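## Task

Remove the white block marked 1 from the tower and put it down flat on the table, roughly two block widths or more away from the tower. The rest of the tower must stay where it stood, with its top block flat and centred on it. Neither the removed block nor the top block may be resting on the robot. Open the gripper and back away; the result only counts if everything stays in place without the robot holding it.

## Robot and tools

Robot: two arms, left_arm and right_arm, each ending in a parallel two-finger gripper. Scene frame: origin on the table top midway between the arms, +z up, +x outward over the table, left_arm on the +y side (the names do not match image sides). Bases: left_arm at (+0.002, +0.295, 0) m, quat_wxyz (+0.999, 0, 0, +0.052); right_arm at (-0.016, -0.316, 0) m, quat_wxyz (+1.000, 0, 0, +0.013). In each gripper's own frame the fingers extend along +z and close along y. The reported end_effector_position is the point between the pads, about 1 cm short of the fingertips; it can be somewhat wrong, more so with the arm stretched far. A wrist camera mount sits near each gripper and can collide too.

Row format (used by both motion tools): one flat list of 14 numbers, each in [-1, 1]: left_arm dx, dy, dz, rx, ry, rz, opening, then right_arm in the same order. Always give all 14, even if one arm stays idle. dx..rz are an offset, not a pose: a target relative to that gripper's pose in the most recent result that reported it (for a second call within one reply, or before any result in the scene, relative to where the gripper is when the action begins), expressed in the gripper's own axes. Scale: 1.0 equals 0.6 m of translation or 180 degrees of rotation; rx, ry, rz form a single rotation vector. Opening is absolute, not an offset: +1 is fully open (0.094 m), -1 is shut.

execute_actions(actions, pictures): actions holds zero or one item. [] just reports the state, with images. {"rows": [...], "steps": n} runs 1 to 15 rows, one per control step of 1/30 s, n at most 15 (default 15, at least 7); short lists repeat their last row. Every row is counted from the same reference pose, not from the preceding row. {"steps": n} alone is a wait of up to 300 steps measured from the previous result, so your reply time is included. pictures true forces camera images.

move(target, speed): target is one 14-number row as above. speed is the path's top speed in m/s, 0.002 to 0.5, default 0.25; rotation capped at twice that in rad/s. Both grippers follow straight paths that finish together, lasting 0.5 to 10 s (cut off at 10 s). The opening is applied when the move starts. Paths ignore obstacles and the other arm; grippers lag, wander, and may exceed the speed near full extension. Faster contact strikes harder, and aiming past a surface presses harder. The result adds a move: line with the ending (done, off_target, moving, held, fault) and any limits (paced = pose was clipped; held = some steps were blocked, after which the arm may lurch quickly), plus each gripper's distance to its target. It always has images and no per-step list.

wait(seconds): 0 to 10 s of letting the scene run with no new command.
zoom_image(camera, region): camera is cam_high, cam_low, cam_left_wrist or cam_right_wrist (all 504x504); region [x0, y0, x1, y1] in pixels from the top-left, at most 504 by 504.
read_manual(section): returns only licence texts; does nothing to the robot.
finished_scene(scene): scene 1 or 2; ends and grades the current scene irreversibly and starts the next. A reply without any tool call ends everything.

Timing: the simulation keeps running while you write. An action's result is captured 7 steps before it ends; those remaining steps execute during your next reply, before anything new. After an action, each arm continues only to its last clipped pose, not the full commanded one, so check the result and send the remainder. A Hand target line appears only when nothing is pending.

Control behaviour: each step, the commanded pose is limited to 70 mm and 16 degrees from the measured pose; inverse kinematics favours position over orientation. Elbows never fully straighten. Arms tend to settle a centimetre or more low. Zero offsets are not a pause: they pull the arm back to the reference pose and can let it sag. To keep an arm steady, put the correction back to its desired pose in the first call of a reply and zeros in later calls, aiming higher if it still droops. Joint ranges (rad): waist -2.618 to 3.054, shoulder 0 to 3.142, elbow 0 to 3.142, wrist pitch -1.571 to 1.571, wrist yaw -1.571 to 1.571, wrist roll -2.094 to 2.094.

Result lines: per arm, end_effector_position (m) and end_effector_quat_wxyz in the scene frame; grip_measured on the opening scale (the last Joint positions value is the opening in metres; readings may be off by about 1 mm). For a firm hold command about 0.03 below grip_measured; smaller differences grip more gently. Pad force tops out around 50 to 62 N. 'pose unreachable' means the clearance check altered or blocked that arm's command; HELD flags steps where commands were withheld; FAULT lines report stops. MOTOR HOT appears at 75 °C; at 90 °C the arm halts for 10 s; at 100 °C it goes limp and drops.

Avoid: the arms striking or shoving each other, knocking anything off the table, dropping or slamming blocks, shoving the tower hard, and leaving blocks propped on a gripper. Occasional external tugs on held parts or pushes on loose ones may occur. Move smoothly and keep loads short to limit heating.

Each tool is called after "Call:" by a JSON object that holds its "fn" and its "kwargs".

## Session

Call:
{"fn": "execute_actions", "kwargs": {"actions": []}}

Scene clock: 0.00 s of 3920.00 s.
left_arm: end_effector_position=(+0.3047, +0.3350, +0.1274) grip_measured=+1.000 end_effector_quat_wxyz=(+0.039, +0.772, +0.620, +0.135) | right_arm: end_effector_position=(+0.2430, -0.1091, +0.2916) grip_measured=+1.000 end_effector_quat_wxyz=(+0.585, -0.433, +0.568, -0.385)
Joint positions: left_arm=[-0.026  1.448  1.151 -1.006 -0.088  1.879  0.094] | right_arm=[ 1.146  1.072  0.623  0.406  1.103 -1.195  0.094]
Joint velocities: left_arm=[-0.002 -0.007  0.002  0.081 -0.022  0.022  0.   ] | right_arm=[-0.022  0.007 -0.002 -0.037  0.051  0.007  0.   ]
Hand target (left_arm): +0.306, +0.334, +0.132; +0.045, +0.771, +0.620, +0.140
Hand target (right_arm): +0.243, -0.110, +0.299; +0.593, -0.422, +0.571, -0.379

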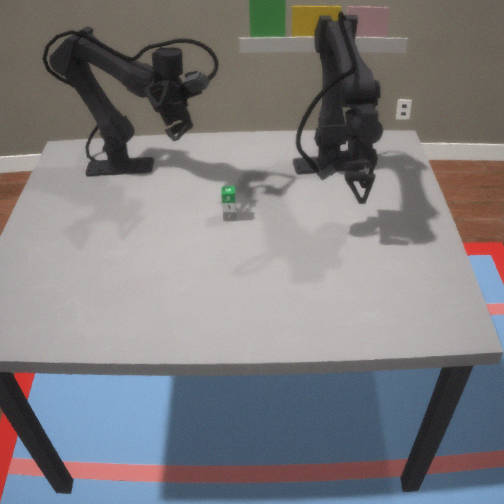

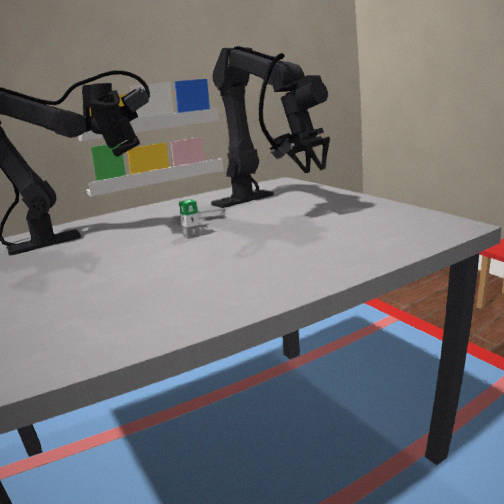

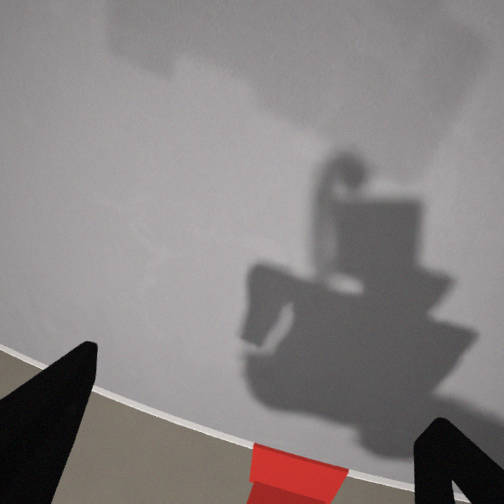

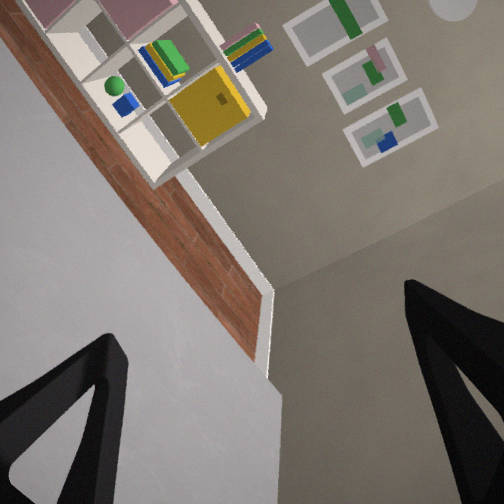

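Call:
{"fn": "zoom_image", "kwargs": {"camera": "cam_high", "region": [190, 160, 270, 240]}}

Call:
{"fn": "zoom_image", "kwargs": {"camera": "cam_low", "region": [150, 180, 230, 260]}}

Region (190, 160, 270, 240) of cam_high's 504x504 image, scaled by 6.300, with more detail than that image has.

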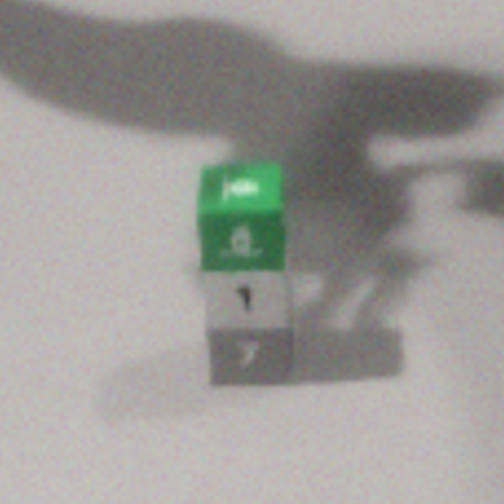

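Region (150, 180, 230, 260) of cam_low's 504x504 image, scaled by 6.300, with more detail than that image has.

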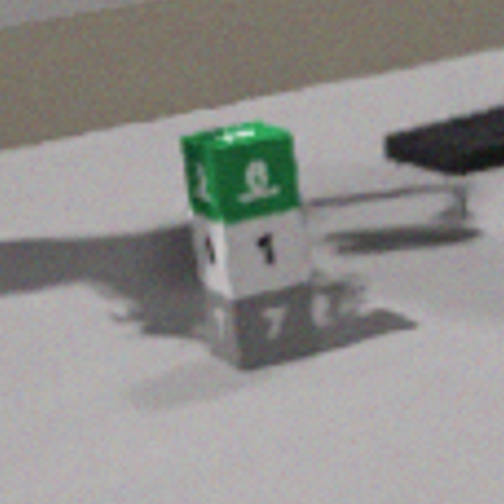

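Call:
{"fn": "move", "kwargs": {"target": [-0.3883,-0.0408,-0.236,0.0788,-0.0435,-0.0688,1, 0.270,0.069,-0.0515,-0.4848,0.1,-0.0675,1], "speed": 0.3}}

Scene clock: 6.60 s of 3920.00 s.
left_arm: end_effector_position=(+0.1982, +0.1116, +0.2160) grip_measured=+1.000 end_effector_quat_wxyz=(+0.040, +0.708, +0.704, +0.017) | right_arm: end_effector_position=(+0.2218, -0.2532, +0.1940) grip_measured=+1.000 end_effector_quat_wxyz=(-0.013, +0.701, -0.713, +0.012)
Joint positions: left_arm=[-0.881  1.531  1.619 -1.578 -0.034  0.801  0.094] | right_arm=[ 0.233  1.467  1.471 -1.541  0.008 -1.293  0.094]
Joint velocities: left_arm=[-0.002 -0.002 -0.002 -0.066  0.037 -0.007  0.   ] | right_arm=[-0.002 -0.002 -0.017  0.022 -0.022 -0.051  0.   ]
Hand target (left_arm): +0.197, +0.107, +0.220; +0.043, +0.708, +0.705, +0.009
Hand target (right_arm): +0.221, -0.251, +0.197; -0.016, +0.703, -0.711, +0.002
Off the commanded pose (left_arm): 0.013 m, 5 deg.
Off the commanded pose (right_arm): 0.007 m, 2 deg.
joint sent to its limit (left arm) — the command would take joint 4 (wrist pitch) past its lower limit, so that joint was sent only as far as its limit.
joint sent to its limit (right arm) — the command would take joint 4 (wrist pitch) past its lower limit, so that joint was sent only as far as its limit.
Kept back: nothing.
After step 90, 0.40 s passed at rest.
move: off_target (left_arm)

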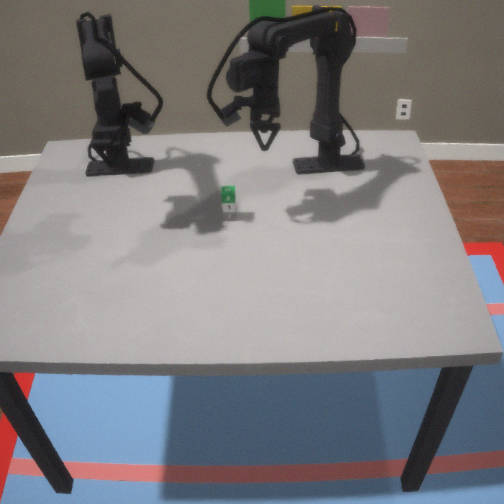

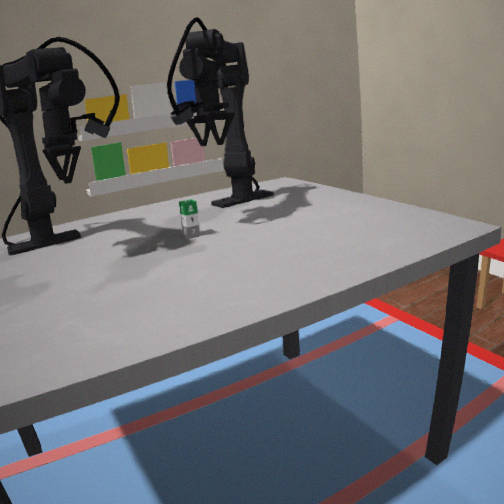

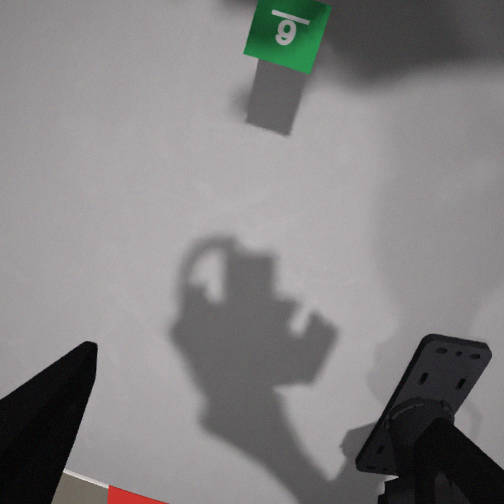

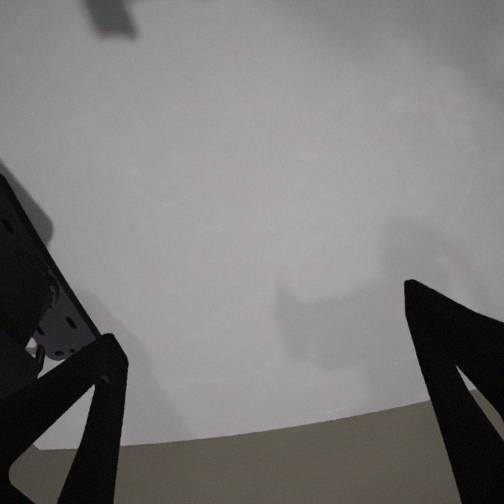

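Call:
{"fn": "move", "kwargs": {"target": [-0.1469,0.0137,0.0895,0.0257,0.0104,-0.002,1, 0.07,0,0.04,0,0,0,1]}}

Scene clock: 11.40 s of 3920.00 s.
left_arm: end_effector_position=(+0.2092, +0.0276, +0.1592) grip_measured=+1.000 end_effector_quat_wxyz=(-0.017, +0.708, +0.705, +0.011) | right_arm: end_effector_position=(+0.2213, -0.2955, +0.1659) grip_measured=+1.000 end_effector_quat_wxyz=(+0.003, +0.699, -0.715, +0.003)
Joint positions: left_arm=[-1.027  1.87   1.775 -1.513 -0.018  0.652  0.094] | right_arm=[ 0.061  1.45   1.343 -1.465  0.008 -1.46   0.094]
Joint velocities: left_arm=[-0.007  0.012  0.007  0.007 -0.022 -0.11   0.   ] | right_arm=[-0.012  0.002 -0.002  0.022 -0.037 -0.095  0.   ]
Hand target (left_arm): +0.210, +0.021, +0.169; +0.001, +0.707, +0.707, +0.002
Hand target (right_arm): +0.222, -0.296, +0.171; -0.013, +0.701, -0.713, +0.013
Off the commanded pose (left_arm): 0.009 m, 2 deg.
Off the commanded pose (right_arm): 0.004 m, 2 deg.
Kept back: nothing.
After step 90, 0.80 s passed at rest.
move: done

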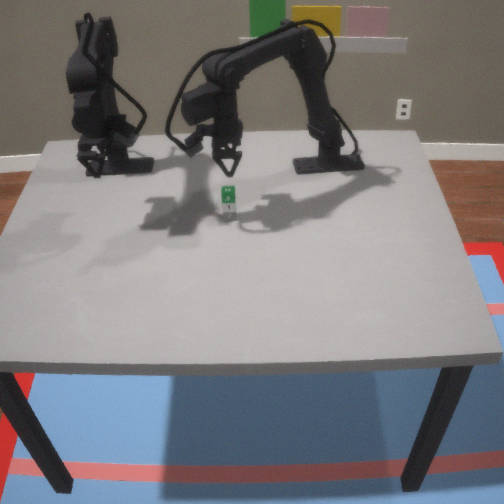

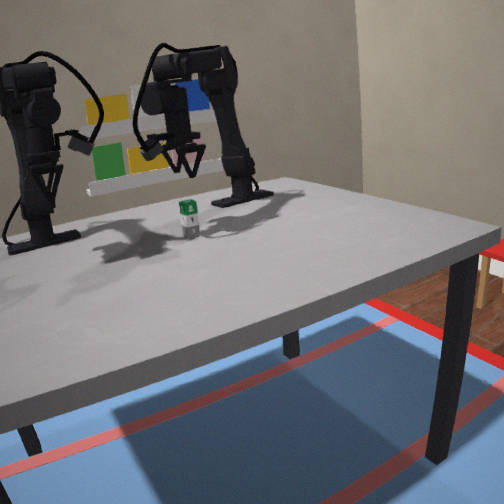

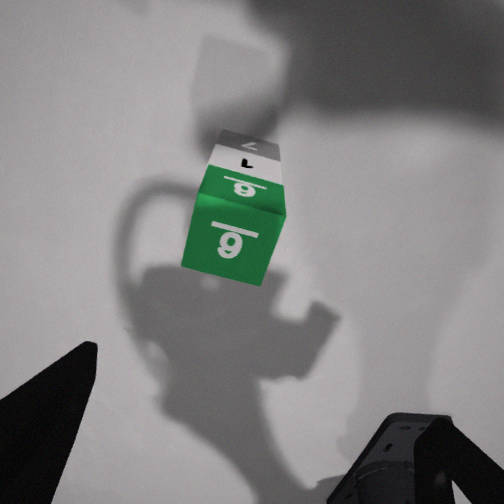

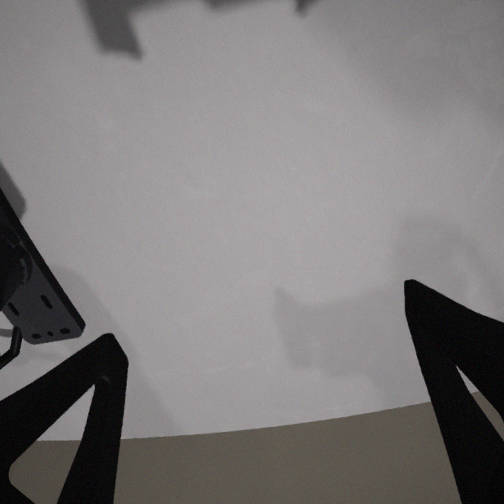

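Call:
{"fn": "move", "kwargs": {"target": [-0.02,0.02,0.05,-0.005,-0.022,0,1, 0,0,-0.008,0,0,0,1], "speed": 0.15}}

Scene clock: 13.90 s of 3920.00 s.
left_arm: end_effector_position=(+0.2201, +0.0172, +0.1278) grip_measured=+1.000 end_effector_quat_wxyz=(+0.006, +0.709, +0.705, -0.000) | right_arm: end_effector_position=(+0.2211, -0.2955, +0.1659) grip_measured=+1.000 end_effector_quat_wxyz=(+0.003, +0.700, -0.714, +0.003)
Joint positions: left_arm=[-1.012  1.87   1.651 -1.339 -0.001  0.667  0.094] | right_arm=[ 0.061  1.45   1.343 -1.465  0.008 -1.462  0.094]
Joint velocities: left_arm=[0.007 0.002 0.002 0.022 0.022 0.051 0.   ] | right_arm=[-0.002  0.012 -0.017 -0.051 -0.037  0.007  0.   ]
Hand target (left_arm): +0.221, +0.016, +0.129; +0.012, +0.708, +0.706, -0.008
Hand target (right_arm): +0.221, -0.295, +0.171; +0.002, +0.699, -0.715, +0.003
Off the commanded pose (left_arm): 0.001 m, 1 deg.
Off the commanded pose (right_arm): 0.005 m, 0 deg.
Kept back: nothing.
move: done

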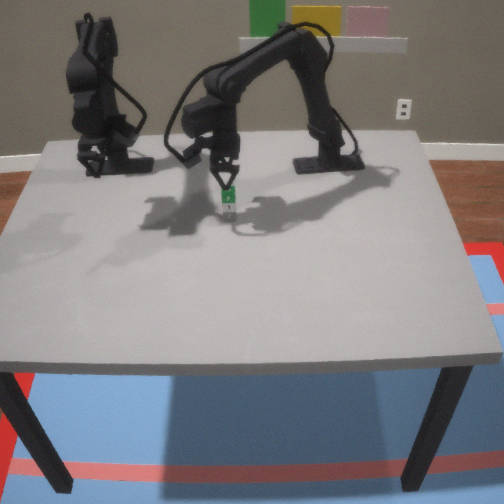

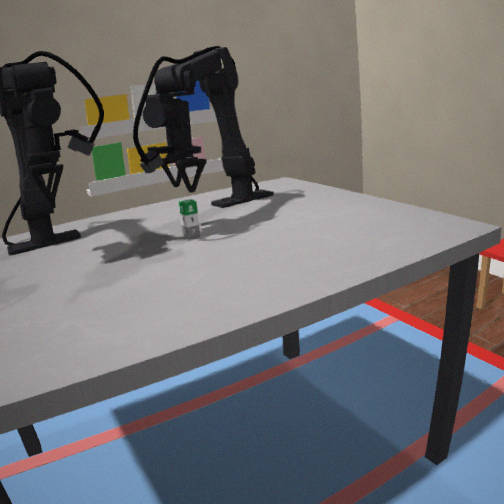

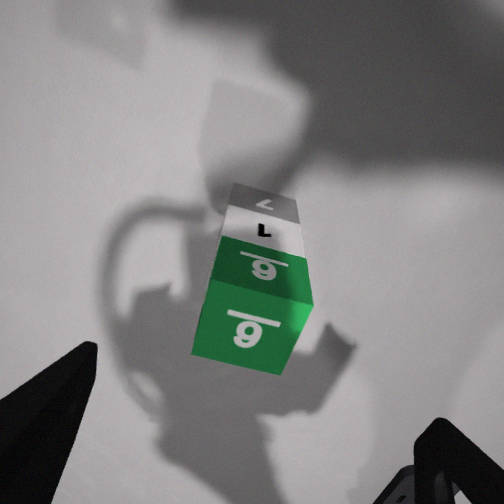

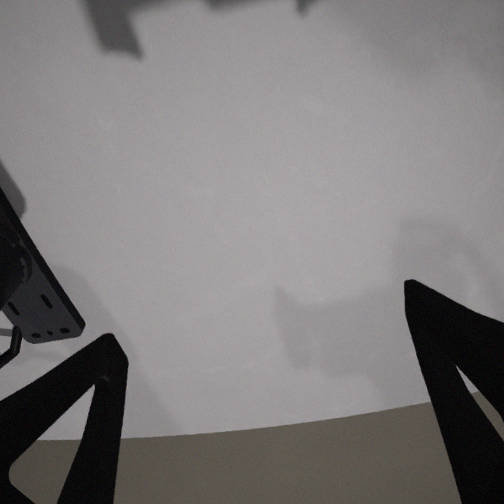

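Call:
{"fn": "zoom_image", "kwargs": {"camera": "cam_high", "region": [190, 150, 270, 230]}}

Call:
{"fn": "zoom_image", "kwargs": {"camera": "cam_low", "region": [150, 165, 230, 245]}}

Region (190, 150, 270, 230) of cam_high's 504x504 image, scaled by 6.300, with more detail than that image has.

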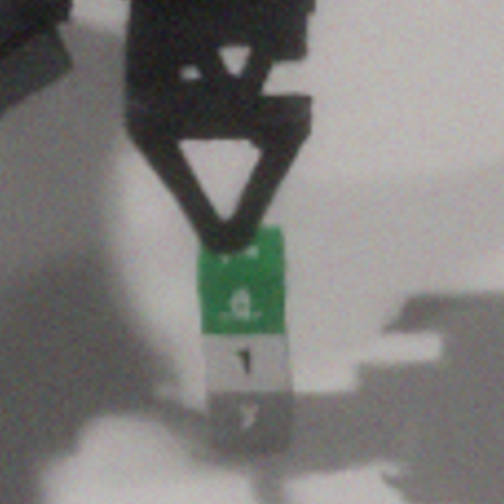

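Region (150, 165, 230, 245) of cam_low's 504x504 image, scaled by 6.300, with more detail than that image has.

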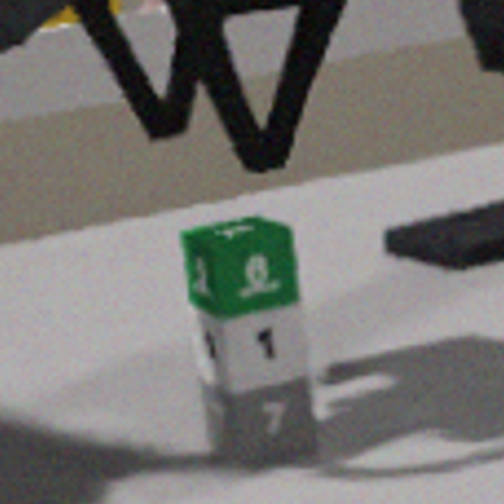

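Call:
{"fn": "move", "kwargs": {"target": [0.004,0.008,0.082,0,0,0,0.3, 0,0,-0.008,0,0,0,1], "speed": 0.08}}

Scene clock: 16.13 s of 3920.00 s.
left_arm: end_effector_position=(+0.2223, +0.0178, +0.0797) grip_measured=+0.302 end_effector_quat_wxyz=(+0.001, +0.709, +0.705, +0.000) | right_arm: end_effector_position=(+0.2209, -0.2956, +0.1659) grip_measured=+1.000 end_effector_quat_wxyz=(+0.003, +0.700, -0.714, +0.003)
Joint positions: left_arm=[-1.006  1.895  1.493 -1.166 -0.001  0.675  0.061] | right_arm=[ 0.061  1.45   1.343 -1.466  0.008 -1.462  0.094]
Joint velocities: left_arm=[ 0.007  0.017 -0.007 -0.007 -0.022  0.022 -0.001] | right_arm=[ 0.012  0.007 -0.022  0.022 -0.007  0.066  0.   ]
Hand target (left_arm): +0.225, +0.018, +0.079; +0.006, +0.709, +0.705, -0.000
Hand target (right_arm): +0.221, -0.295, +0.171; +0.003, +0.700, -0.714, +0.003
Off the commanded pose (left_arm): 0.004 m, 1 deg.
Off the commanded pose (right_arm): 0.005 m, 0 deg.
Kept back: nothing.
move: done

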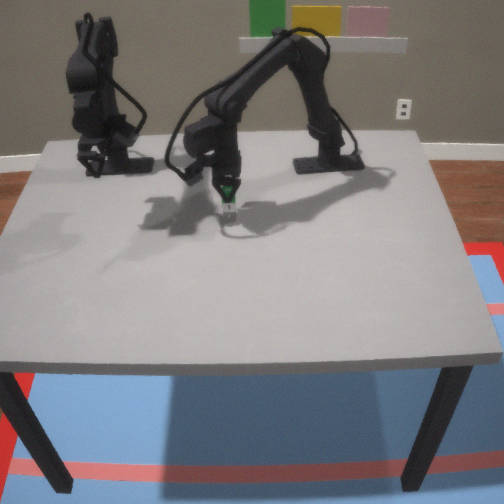

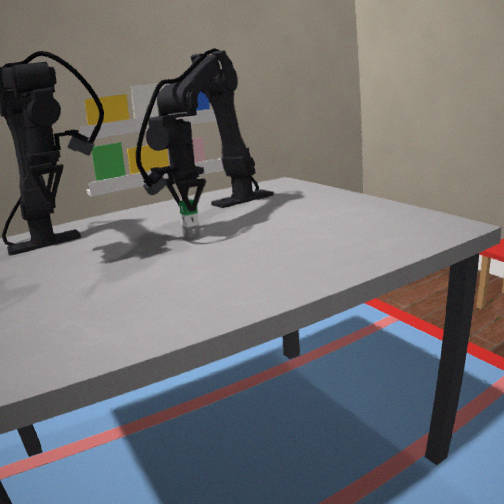

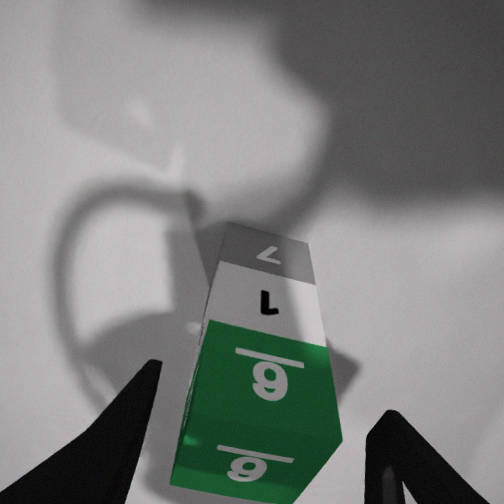

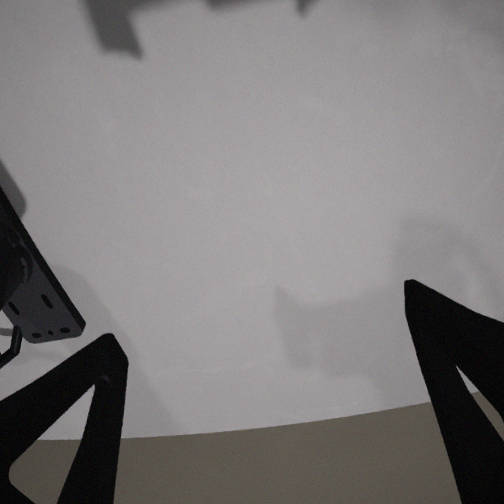

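Call:
{"fn": "zoom_image", "kwargs": {"camera": "cam_high", "region": [190, 150, 270, 230]}}

Call:
{"fn": "zoom_image", "kwargs": {"camera": "cam_low", "region": [150, 165, 230, 245]}}

Region (190, 150, 270, 230) of cam_high's 504x504 image, scaled by 6.300, with more detail than that image has.

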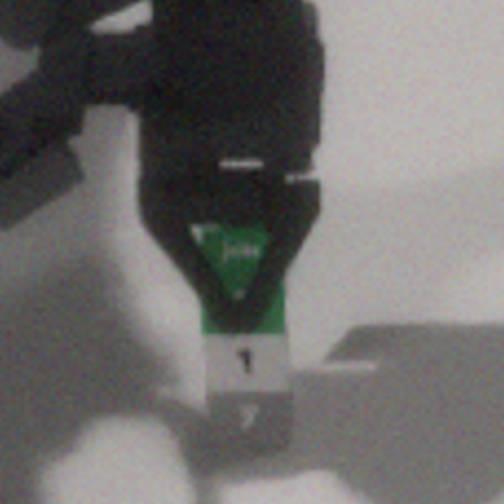

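Region (150, 165, 230, 245) of cam_low's 504x504 image, scaled by 6.300, with more detail than that image has.

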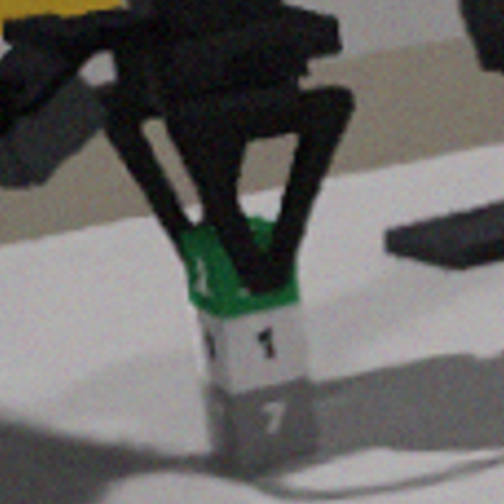

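Call:
{"fn": "execute_actions", "kwargs": {"actions": [{"rows": [[0,0.009,0,0,0,0,0.1,0,0,-0.008,0,0,0,1],[0,0.009,0,0,0,0,0.0,0,0,-0.008,0,0,0,1],[0,0.009,0,0,0,0,-0.1,0,0,-0.008,0,0,0,1],[0,0.009,0,0,0,0,-0.15,0,0,-0.008,0,0,0,1]], "steps": 15}]}}

Call:
{"fn": "execute_actions", "kwargs": {"actions": []}}

Scene clock: 17.33 s of 3920.00 s.
left_arm: end_effector_position=(+0.2233, +0.0187, +0.0763) grip_measured=-0.148 end_effector_quat_wxyz=(-0.003, +0.710, +0.704, +0.001) | right_arm: end_effector_position=(+0.2207, -0.2956, +0.1659) grip_measured=+1.000 end_effector_quat_wxyz=(+0.003, +0.700, -0.714, +0.002)
Joint positions: left_arm=[-1.002  1.906  1.493 -1.164 -0.001  0.68   0.04 ] | right_arm=[ 0.061  1.45   1.343 -1.467  0.008 -1.462  0.094]
Joint velocities: left_arm=[-0.007  0.002  0.002  0.022  0.066  0.066  0.001] | right_arm=[-0.007 -0.002  0.002  0.095 -0.022  0.022  0.   ]
Steps of this call (steps 1 to 28: nothing new was sent; steps 29 to 36: the first 8 steps of this action). Readings (end_effector_position):
29: left_arm (+0.2225, +0.0175, +0.0795) | right_arm (+0.2208, -0.2956, +0.1659)
30: left_arm (+0.2225, +0.0177, +0.0791) | right_arm (+0.2208, -0.2956, +0.1659)
32: left_arm (+0.2229, +0.0181, +0.0778) | right_arm (+0.2207, -0.2956, +0.1659)
36: the state above

Scene clock: 17.57 s of 3920.00 s.
left_arm: end_effector_position=(+0.2233, +0.0187, +0.0763) grip_measured=-0.148 end_effector_quat_wxyz=(-0.003, +0.710, +0.704, +0.001) | right_arm: end_effector_position=(+0.2206, -0.2956, +0.1659) grip_measured=+1.000 end_effector_quat_wxyz=(+0.004, +0.700, -0.714, +0.002)
Joint positions: left_arm=[-1.002  1.906  1.493 -1.164 -0.001  0.681  0.04 ] | right_arm=[ 0.061  1.45   1.343 -1.467  0.008 -1.462  0.094]
Joint velocities: left_arm=[ 0.012  0.007  0.002 -0.11   0.022 -0.051 -0.   ] | right_arm=[-0.017 -0.002 -0.012  0.066 -0.022 -0.022  0.   ]
Hand target (left_arm): +0.228, +0.018, +0.080; +0.002, +0.709, +0.705, +0.000
Hand target (right_arm): +0.221, -0.295, +0.171; +0.003, +0.700, -0.714, +0.002
Off the commanded pose (left_arm): 0.006 m, 1 deg.
Off the commanded pose (right_arm): 0.005 m, 0 deg.
Kept back: nothing.
Steps of this call (steps 1 to 7: the last 7 steps of your previous action). Readings (end_effector_position):
1: left_arm (+0.2233, +0.0187, +0.0763) | right_arm (+0.2207, -0.2956, +0.1659)
2: left_arm (+0.2233, +0.0187, +0.0763) | right_arm (+0.2207, -0.2956, +0.1659)
4: left_arm (+0.2233, +0.0187, +0.0763) | right_arm (+0.2206, -0.2956, +0.1659)
7: the state above

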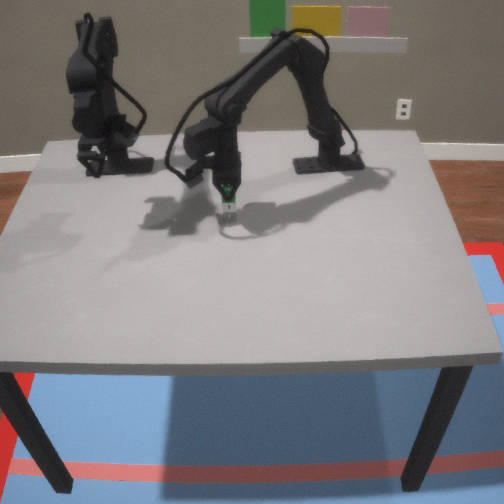

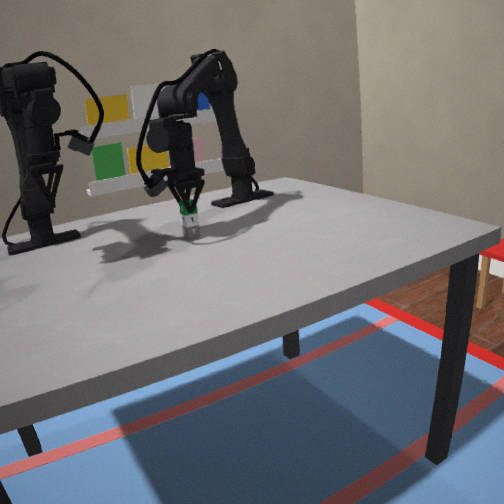

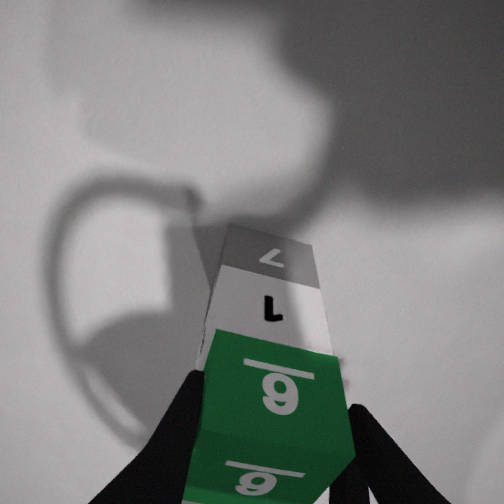

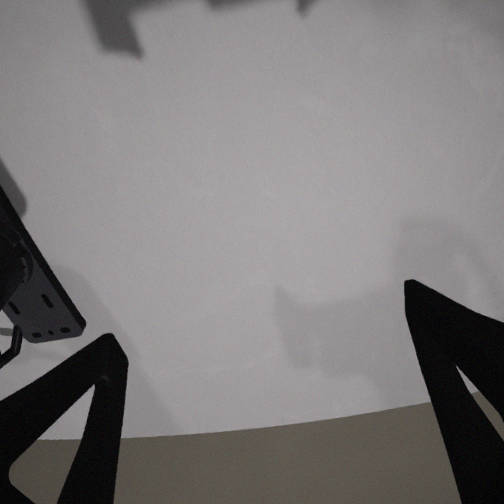

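Call:
{"fn": "execute_actions", "kwargs": {"actions": [{"rows": [[0,0.008,-0.012,0,0,0,-0.15,0,0,-0.008,0,0,0,1],[0,0.008,-0.012,0,0,0,-0.15,0,0,-0.008,0,0,0,1],[0,0.008,-0.012,0,0,0,-0.15,0,0,-0.008,0,0,0,1],[0,0.008,-0.012,0,0,0,-0.2,0,0,-0.008,0,0,0,1],[0,0.008,-0.012,0,0,0,-0.25,0,0,-0.008,0,0,0,1],[0,0.008,-0.012,0,0,0,-0.3,0,0,-0.008,0,0,0,1],[0,0.008,-0.012,0,0,0,-0.35,0,0,-0.008,0,0,0,1],[0,0.008,-0.012,0,0,0,-0.4,0,0,-0.008,0,0,0,1]], "steps": 15}]}}

Call:
{"fn": "wait", "kwargs": {"seconds": 0.1}}

Scene clock: 18.43 s of 3920.00 s.
left_arm: end_effector_position=(+0.2228, +0.0193, +0.0785) grip_measured=-0.335 end_effector_quat_wxyz=(-0.006, +0.712, +0.703, +0.001) | right_arm: end_effector_position=(+0.2205, -0.2956, +0.1659) grip_measured=+1.000 end_effector_quat_wxyz=(+0.004, +0.700, -0.714, +0.002)
Joint positions: left_arm=[-1.002  1.908  1.505 -1.181 -0.001  0.685  0.031] | right_arm=[ 0.061  1.45   1.343 -1.468  0.008 -1.462  0.094]
Joint velocities: left_arm=[ 0.007  0.002 -0.007 -0.007 -0.081 -0.051 -0.   ] | right_arm=[-0.007  0.007  0.002  0.037  0.022  0.007  0.   ]
Steps of this call (steps 1 to 18: nothing new was sent; steps 19 to 26: the first 8 steps of this action). Readings (end_effector_position):
19: left_arm (+0.2231, +0.0190, +0.0764) | right_arm (+0.2206, -0.2956, +0.1659)
20: left_arm (+0.2230, +0.0191, +0.0769) | right_arm (+0.2206, -0.2956, +0.1659)
22: left_arm (+0.2231, +0.0189, +0.0778) | right_arm (+0.2205, -0.2956, +0.1659)
26: the state above

Scene clock: 18.77 s of 3920.00 s.
left_arm: end_effector_position=(+0.2222, +0.0200, +0.0785) grip_measured=-0.335 end_effector_quat_wxyz=(-0.008, +0.712, +0.702, +0.001) | right_arm: end_effector_position=(+0.2204, -0.2956, +0.1659) grip_measured=+1.000 end_effector_quat_wxyz=(+0.004, +0.700, -0.714, +0.002)
Joint positions: left_arm=[-1.002  1.908  1.505 -1.185 -0.001  0.686  0.031] | right_arm=[ 0.061  1.45   1.343 -1.468  0.008 -1.462  0.094]
Joint velocities: left_arm=[ 0.002  0.012 -0.012  0.007 -0.007 -0.037  0.001] | right_arm=[ 0.002  0.012 -0.007 -0.007  0.007 -0.037  0.   ]
Hand target (left_arm): +0.228, +0.019, +0.083; -0.003, +0.710, +0.704, +0.001
Hand target (right_arm): +0.221, -0.295, +0.171; +0.004, +0.700, -0.714, +0.002
Off the commanded pose (left_arm): 0.008 m, 1 deg.
Off the commanded pose (right_arm): 0.005 m, 0 deg.
Kept back: nothing.
Steps of this call (steps 1 to 7: the last 7 steps of your previous action; steps 8 to 10: nothing new was sent). Readings (end_effector_position):
1: left_arm (+0.2227, +0.0194, +0.0785) | right_arm (+0.2205, -0.2956, +0.1659)
2: left_arm (+0.2225, +0.0196, +0.0785) | right_arm (+0.2204, -0.2956, +0.1659)
4: left_arm (+0.2224, +0.0199, +0.0785) | right_arm (+0.2204, -0.2956, +0.1659)
8: left_arm (+0.2223, +0.0199, +0.0785) | right_arm (+0.2204, -0.2956, +0.1659)
10: the state above

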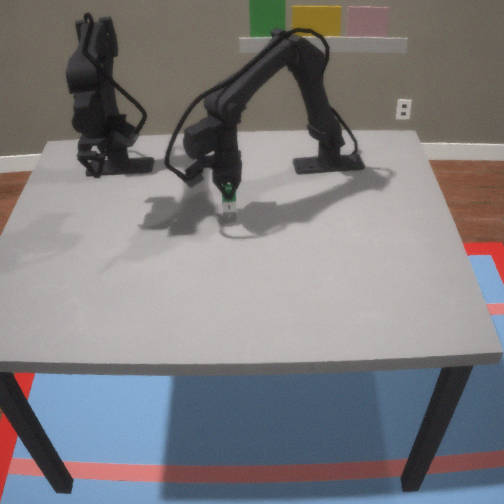

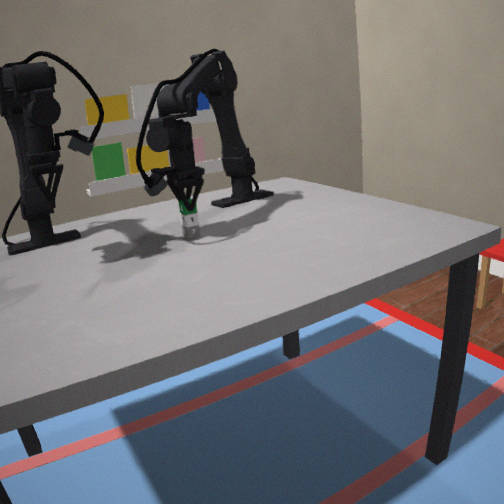

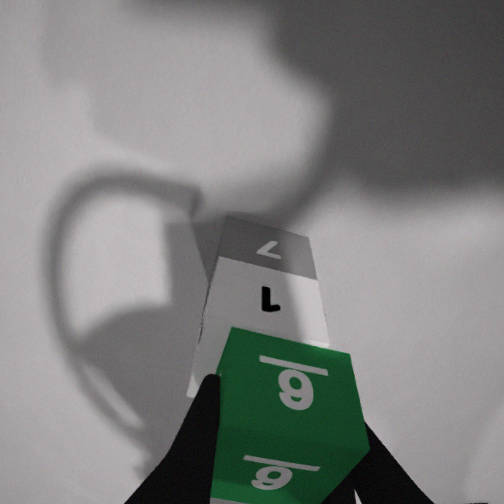

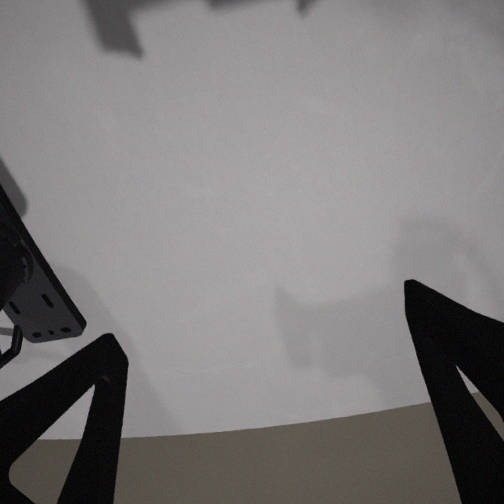

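Call:
{"fn": "move", "kwargs": {"target": [0,0,-0.085,0,0,0,-0.37, -0.03,0,0,0,0,0,0.4], "speed": 0.12}}

Call:
{"fn": "move", "kwargs": {"target": [0.45,0,-0.02,0,0,0,-0.37, -0.49,-0.005,0.08,0,0,-0.006,0.4], "speed": 0.3}}

Scene clock: 20.83 s of 3920.00 s.
left_arm: end_effector_position=(+0.2202, +0.0226, +0.1186) grip_measured=-0.335 end_effector_quat_wxyz=(-0.021, +0.712, +0.702, +0.003) | right_arm: end_effector_position=(+0.2185, -0.2796, +0.1659) grip_measured=+0.403 end_effector_quat_wxyz=(+0.004, +0.701, -0.713, +0.002)
Joint positions: left_arm=[-1.002  1.908  1.664 -1.37  -0.001  0.686  0.031] | right_arm=[ 0.129  1.45   1.343 -1.468  0.008 -1.398  0.066]
Joint velocities: left_arm=[ 0.022  0.002 -0.022  0.037 -0.051 -0.037 -0.001] | right_arm=[-0.007 -0.002  0.002  0.037 -0.007 -0.007  0.001]
Hand target (left_arm): +0.222, +0.020, +0.129; -0.008, +0.712, +0.702, +0.001
Hand target (right_arm): +0.221, -0.277, +0.165; +0.004, +0.700, -0.714, +0.001
Off the commanded pose (left_arm): 0.012 m, 2 deg.
Off the commanded pose (right_arm): 0.003 m, 0 deg.
Kept back: nothing.
move: off_target (left_arm)

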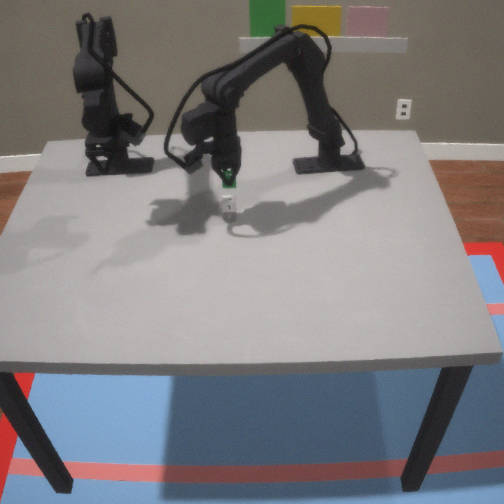

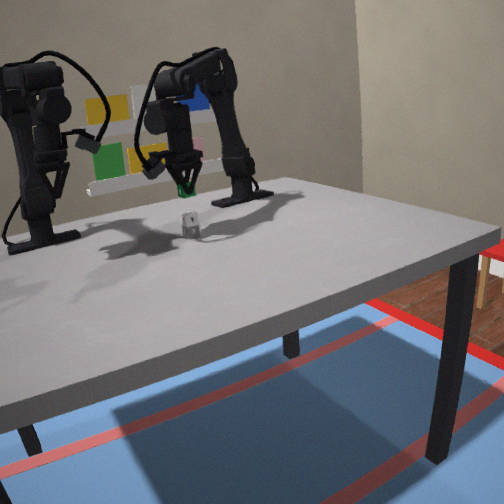

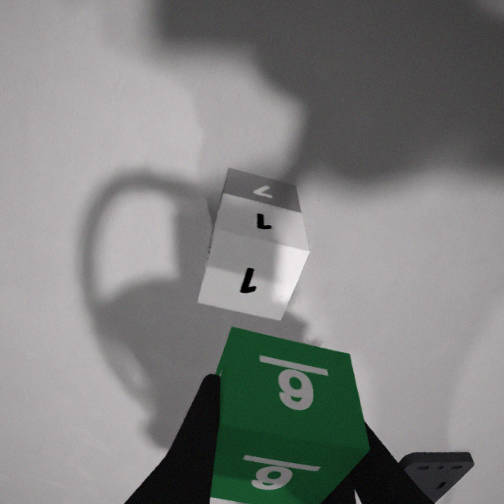

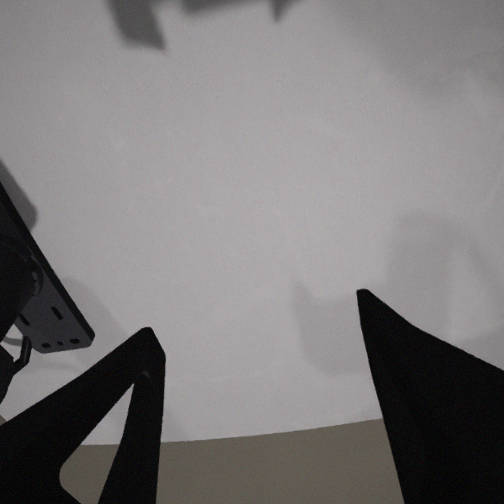

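Scene clock: 22.57 s of 3920.00 s.
left_arm: end_effector_position=(+0.2295, +0.2885, +0.1306) grip_measured=-0.335 end_effector_quat_wxyz=(-0.027, +0.711, +0.703, -0.002) | right_arm: end_effector_position=(+0.2216, +0.0130, +0.1026) grip_measured=+0.403 end_effector_quat_wxyz=(+0.012, +0.713, -0.701, +0.003)
Joint positions: left_arm=[-0.161  1.442  1.195 -1.367 -0.033  1.524  0.031] | right_arm=[ 0.918  2.13   1.924 -1.39   0.003 -0.643  0.066]
Joint velocities: left_arm=[-0.022 -0.012  0.007 -0.081  0.022 -0.037 -0.001] | right_arm=[ 0.002 -0.007 -0.002 -0.037  0.022 -0.022  0.   ]
Hand target (left_arm): +0.225, +0.288, +0.134; -0.023, +0.712, +0.702, -0.004
Hand target (right_arm): +0.223, +0.015, +0.108; +0.009, +0.708, -0.707, -0.001
Off the commanded pose (left_arm): 0.011 m, 1 deg.
Off the commanded pose (right_arm): 0.014 m, 1 deg.
Kept back: nothing.
move: off_target (left_arm, right_arm)

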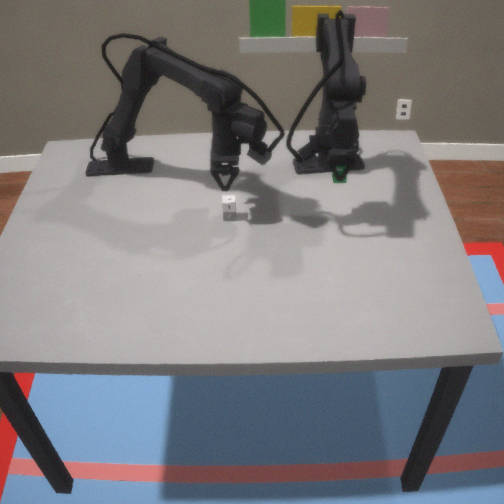

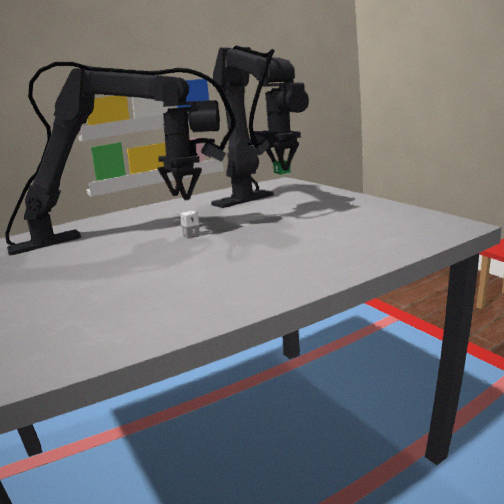

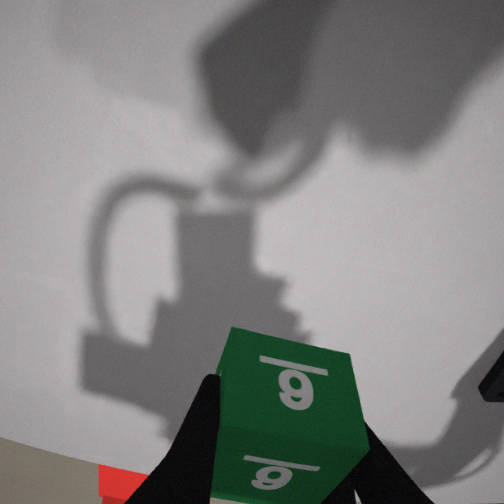

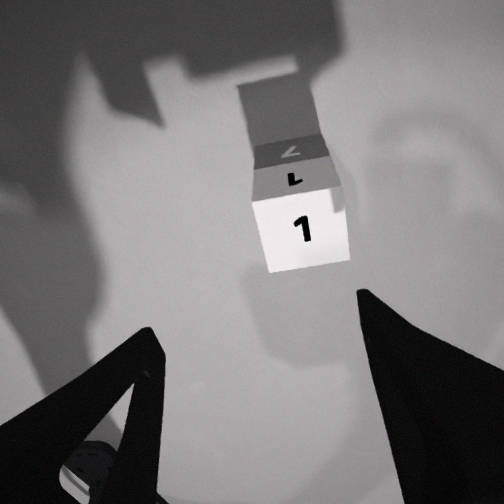

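Call:
{"fn": "move", "kwargs": {"target": [0,0,-0.01,0,0,0,-0.37, -0.016,-0.03,0.084,0.004,-0.008,0,0.4], "speed": 0.08}}

Call:
{"fn": "zoom_image", "kwargs": {"camera": "cam_high", "region": [190, 150, 270, 230]}}

Call:
{"fn": "zoom_image", "kwargs": {"camera": "cam_low", "region": [150, 165, 230, 245]}}

Scene clock: 25.13 s of 3920.00 s.
left_arm: end_effector_position=(+0.2270, +0.2886, +0.1307) grip_measured=-0.335 end_effector_quat_wxyz=(-0.031, +0.711, +0.702, -0.006) | right_arm: end_effector_position=(+0.2353, +0.0194, +0.0546) grip_measured=+0.403 end_effector_quat_wxyz=(+0.004, +0.712, -0.702, +0.002)
Joint positions: left_arm=[-0.161  1.442  1.195 -1.376 -0.033  1.526  0.031] | right_arm=[ 0.901  2.18   1.811 -1.211  0.003 -0.658  0.066]
Joint velocities: left_arm=[-0.002  0.002  0.002  0.051  0.022  0.007  0.001] | right_arm=[-0.012  0.007  0.007 -0.051 -0.037 -0.022 -0.001]
Hand target (left_arm): +0.230, +0.288, +0.136; -0.027, +0.711, +0.703, -0.002
Hand target (right_arm): +0.239, +0.021, +0.052; -0.001, +0.713, -0.701, -0.001
Off the commanded pose (left_arm): 0.006 m, 1 deg.
Off the commanded pose (right_arm): 0.005 m, 1 deg.
Kept back: nothing.
move: done

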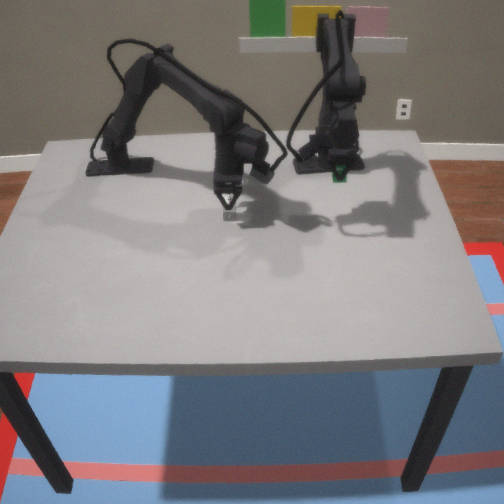

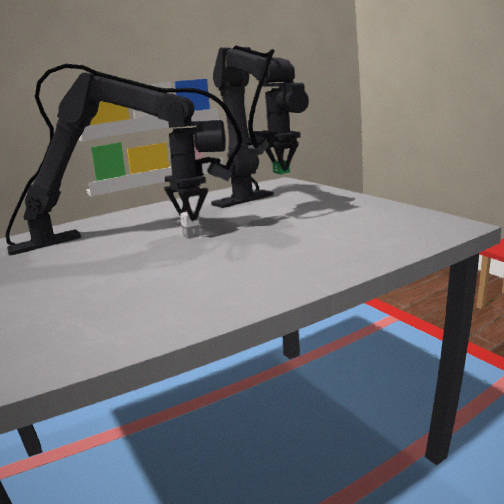

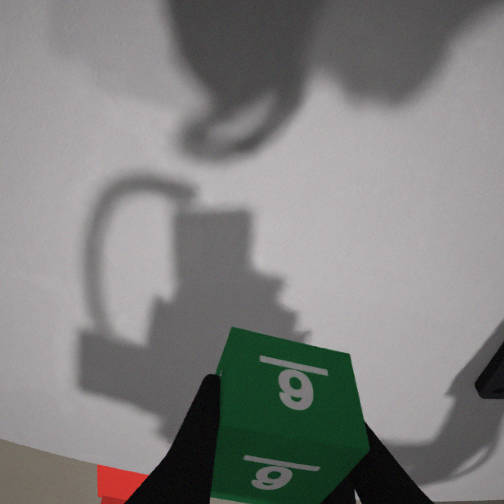

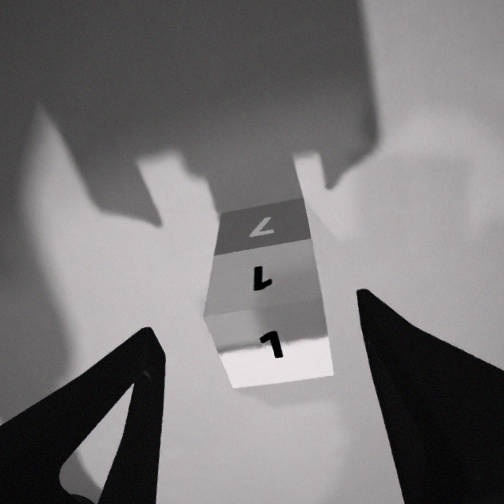

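Region (190, 150, 270, 230) of cam_high's 504x504 image, scaled by 6.300, with more detail than that image has.

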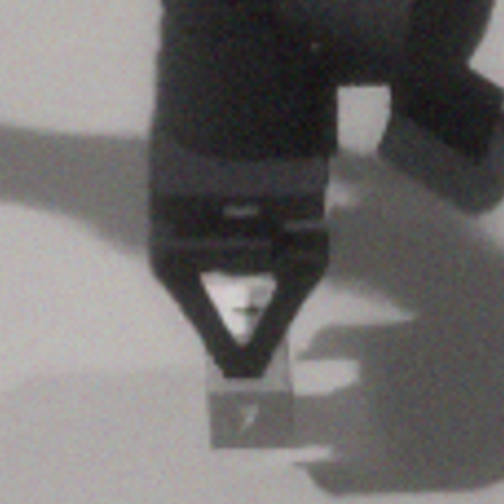

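Region (150, 165, 230, 245) of cam_low's 504x504 image, scaled by 6.300, with more detail than that image has.

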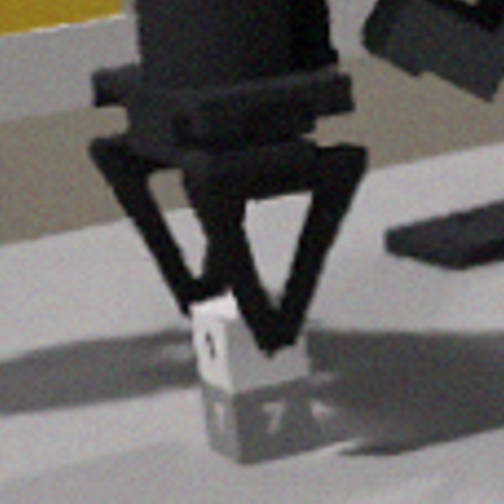

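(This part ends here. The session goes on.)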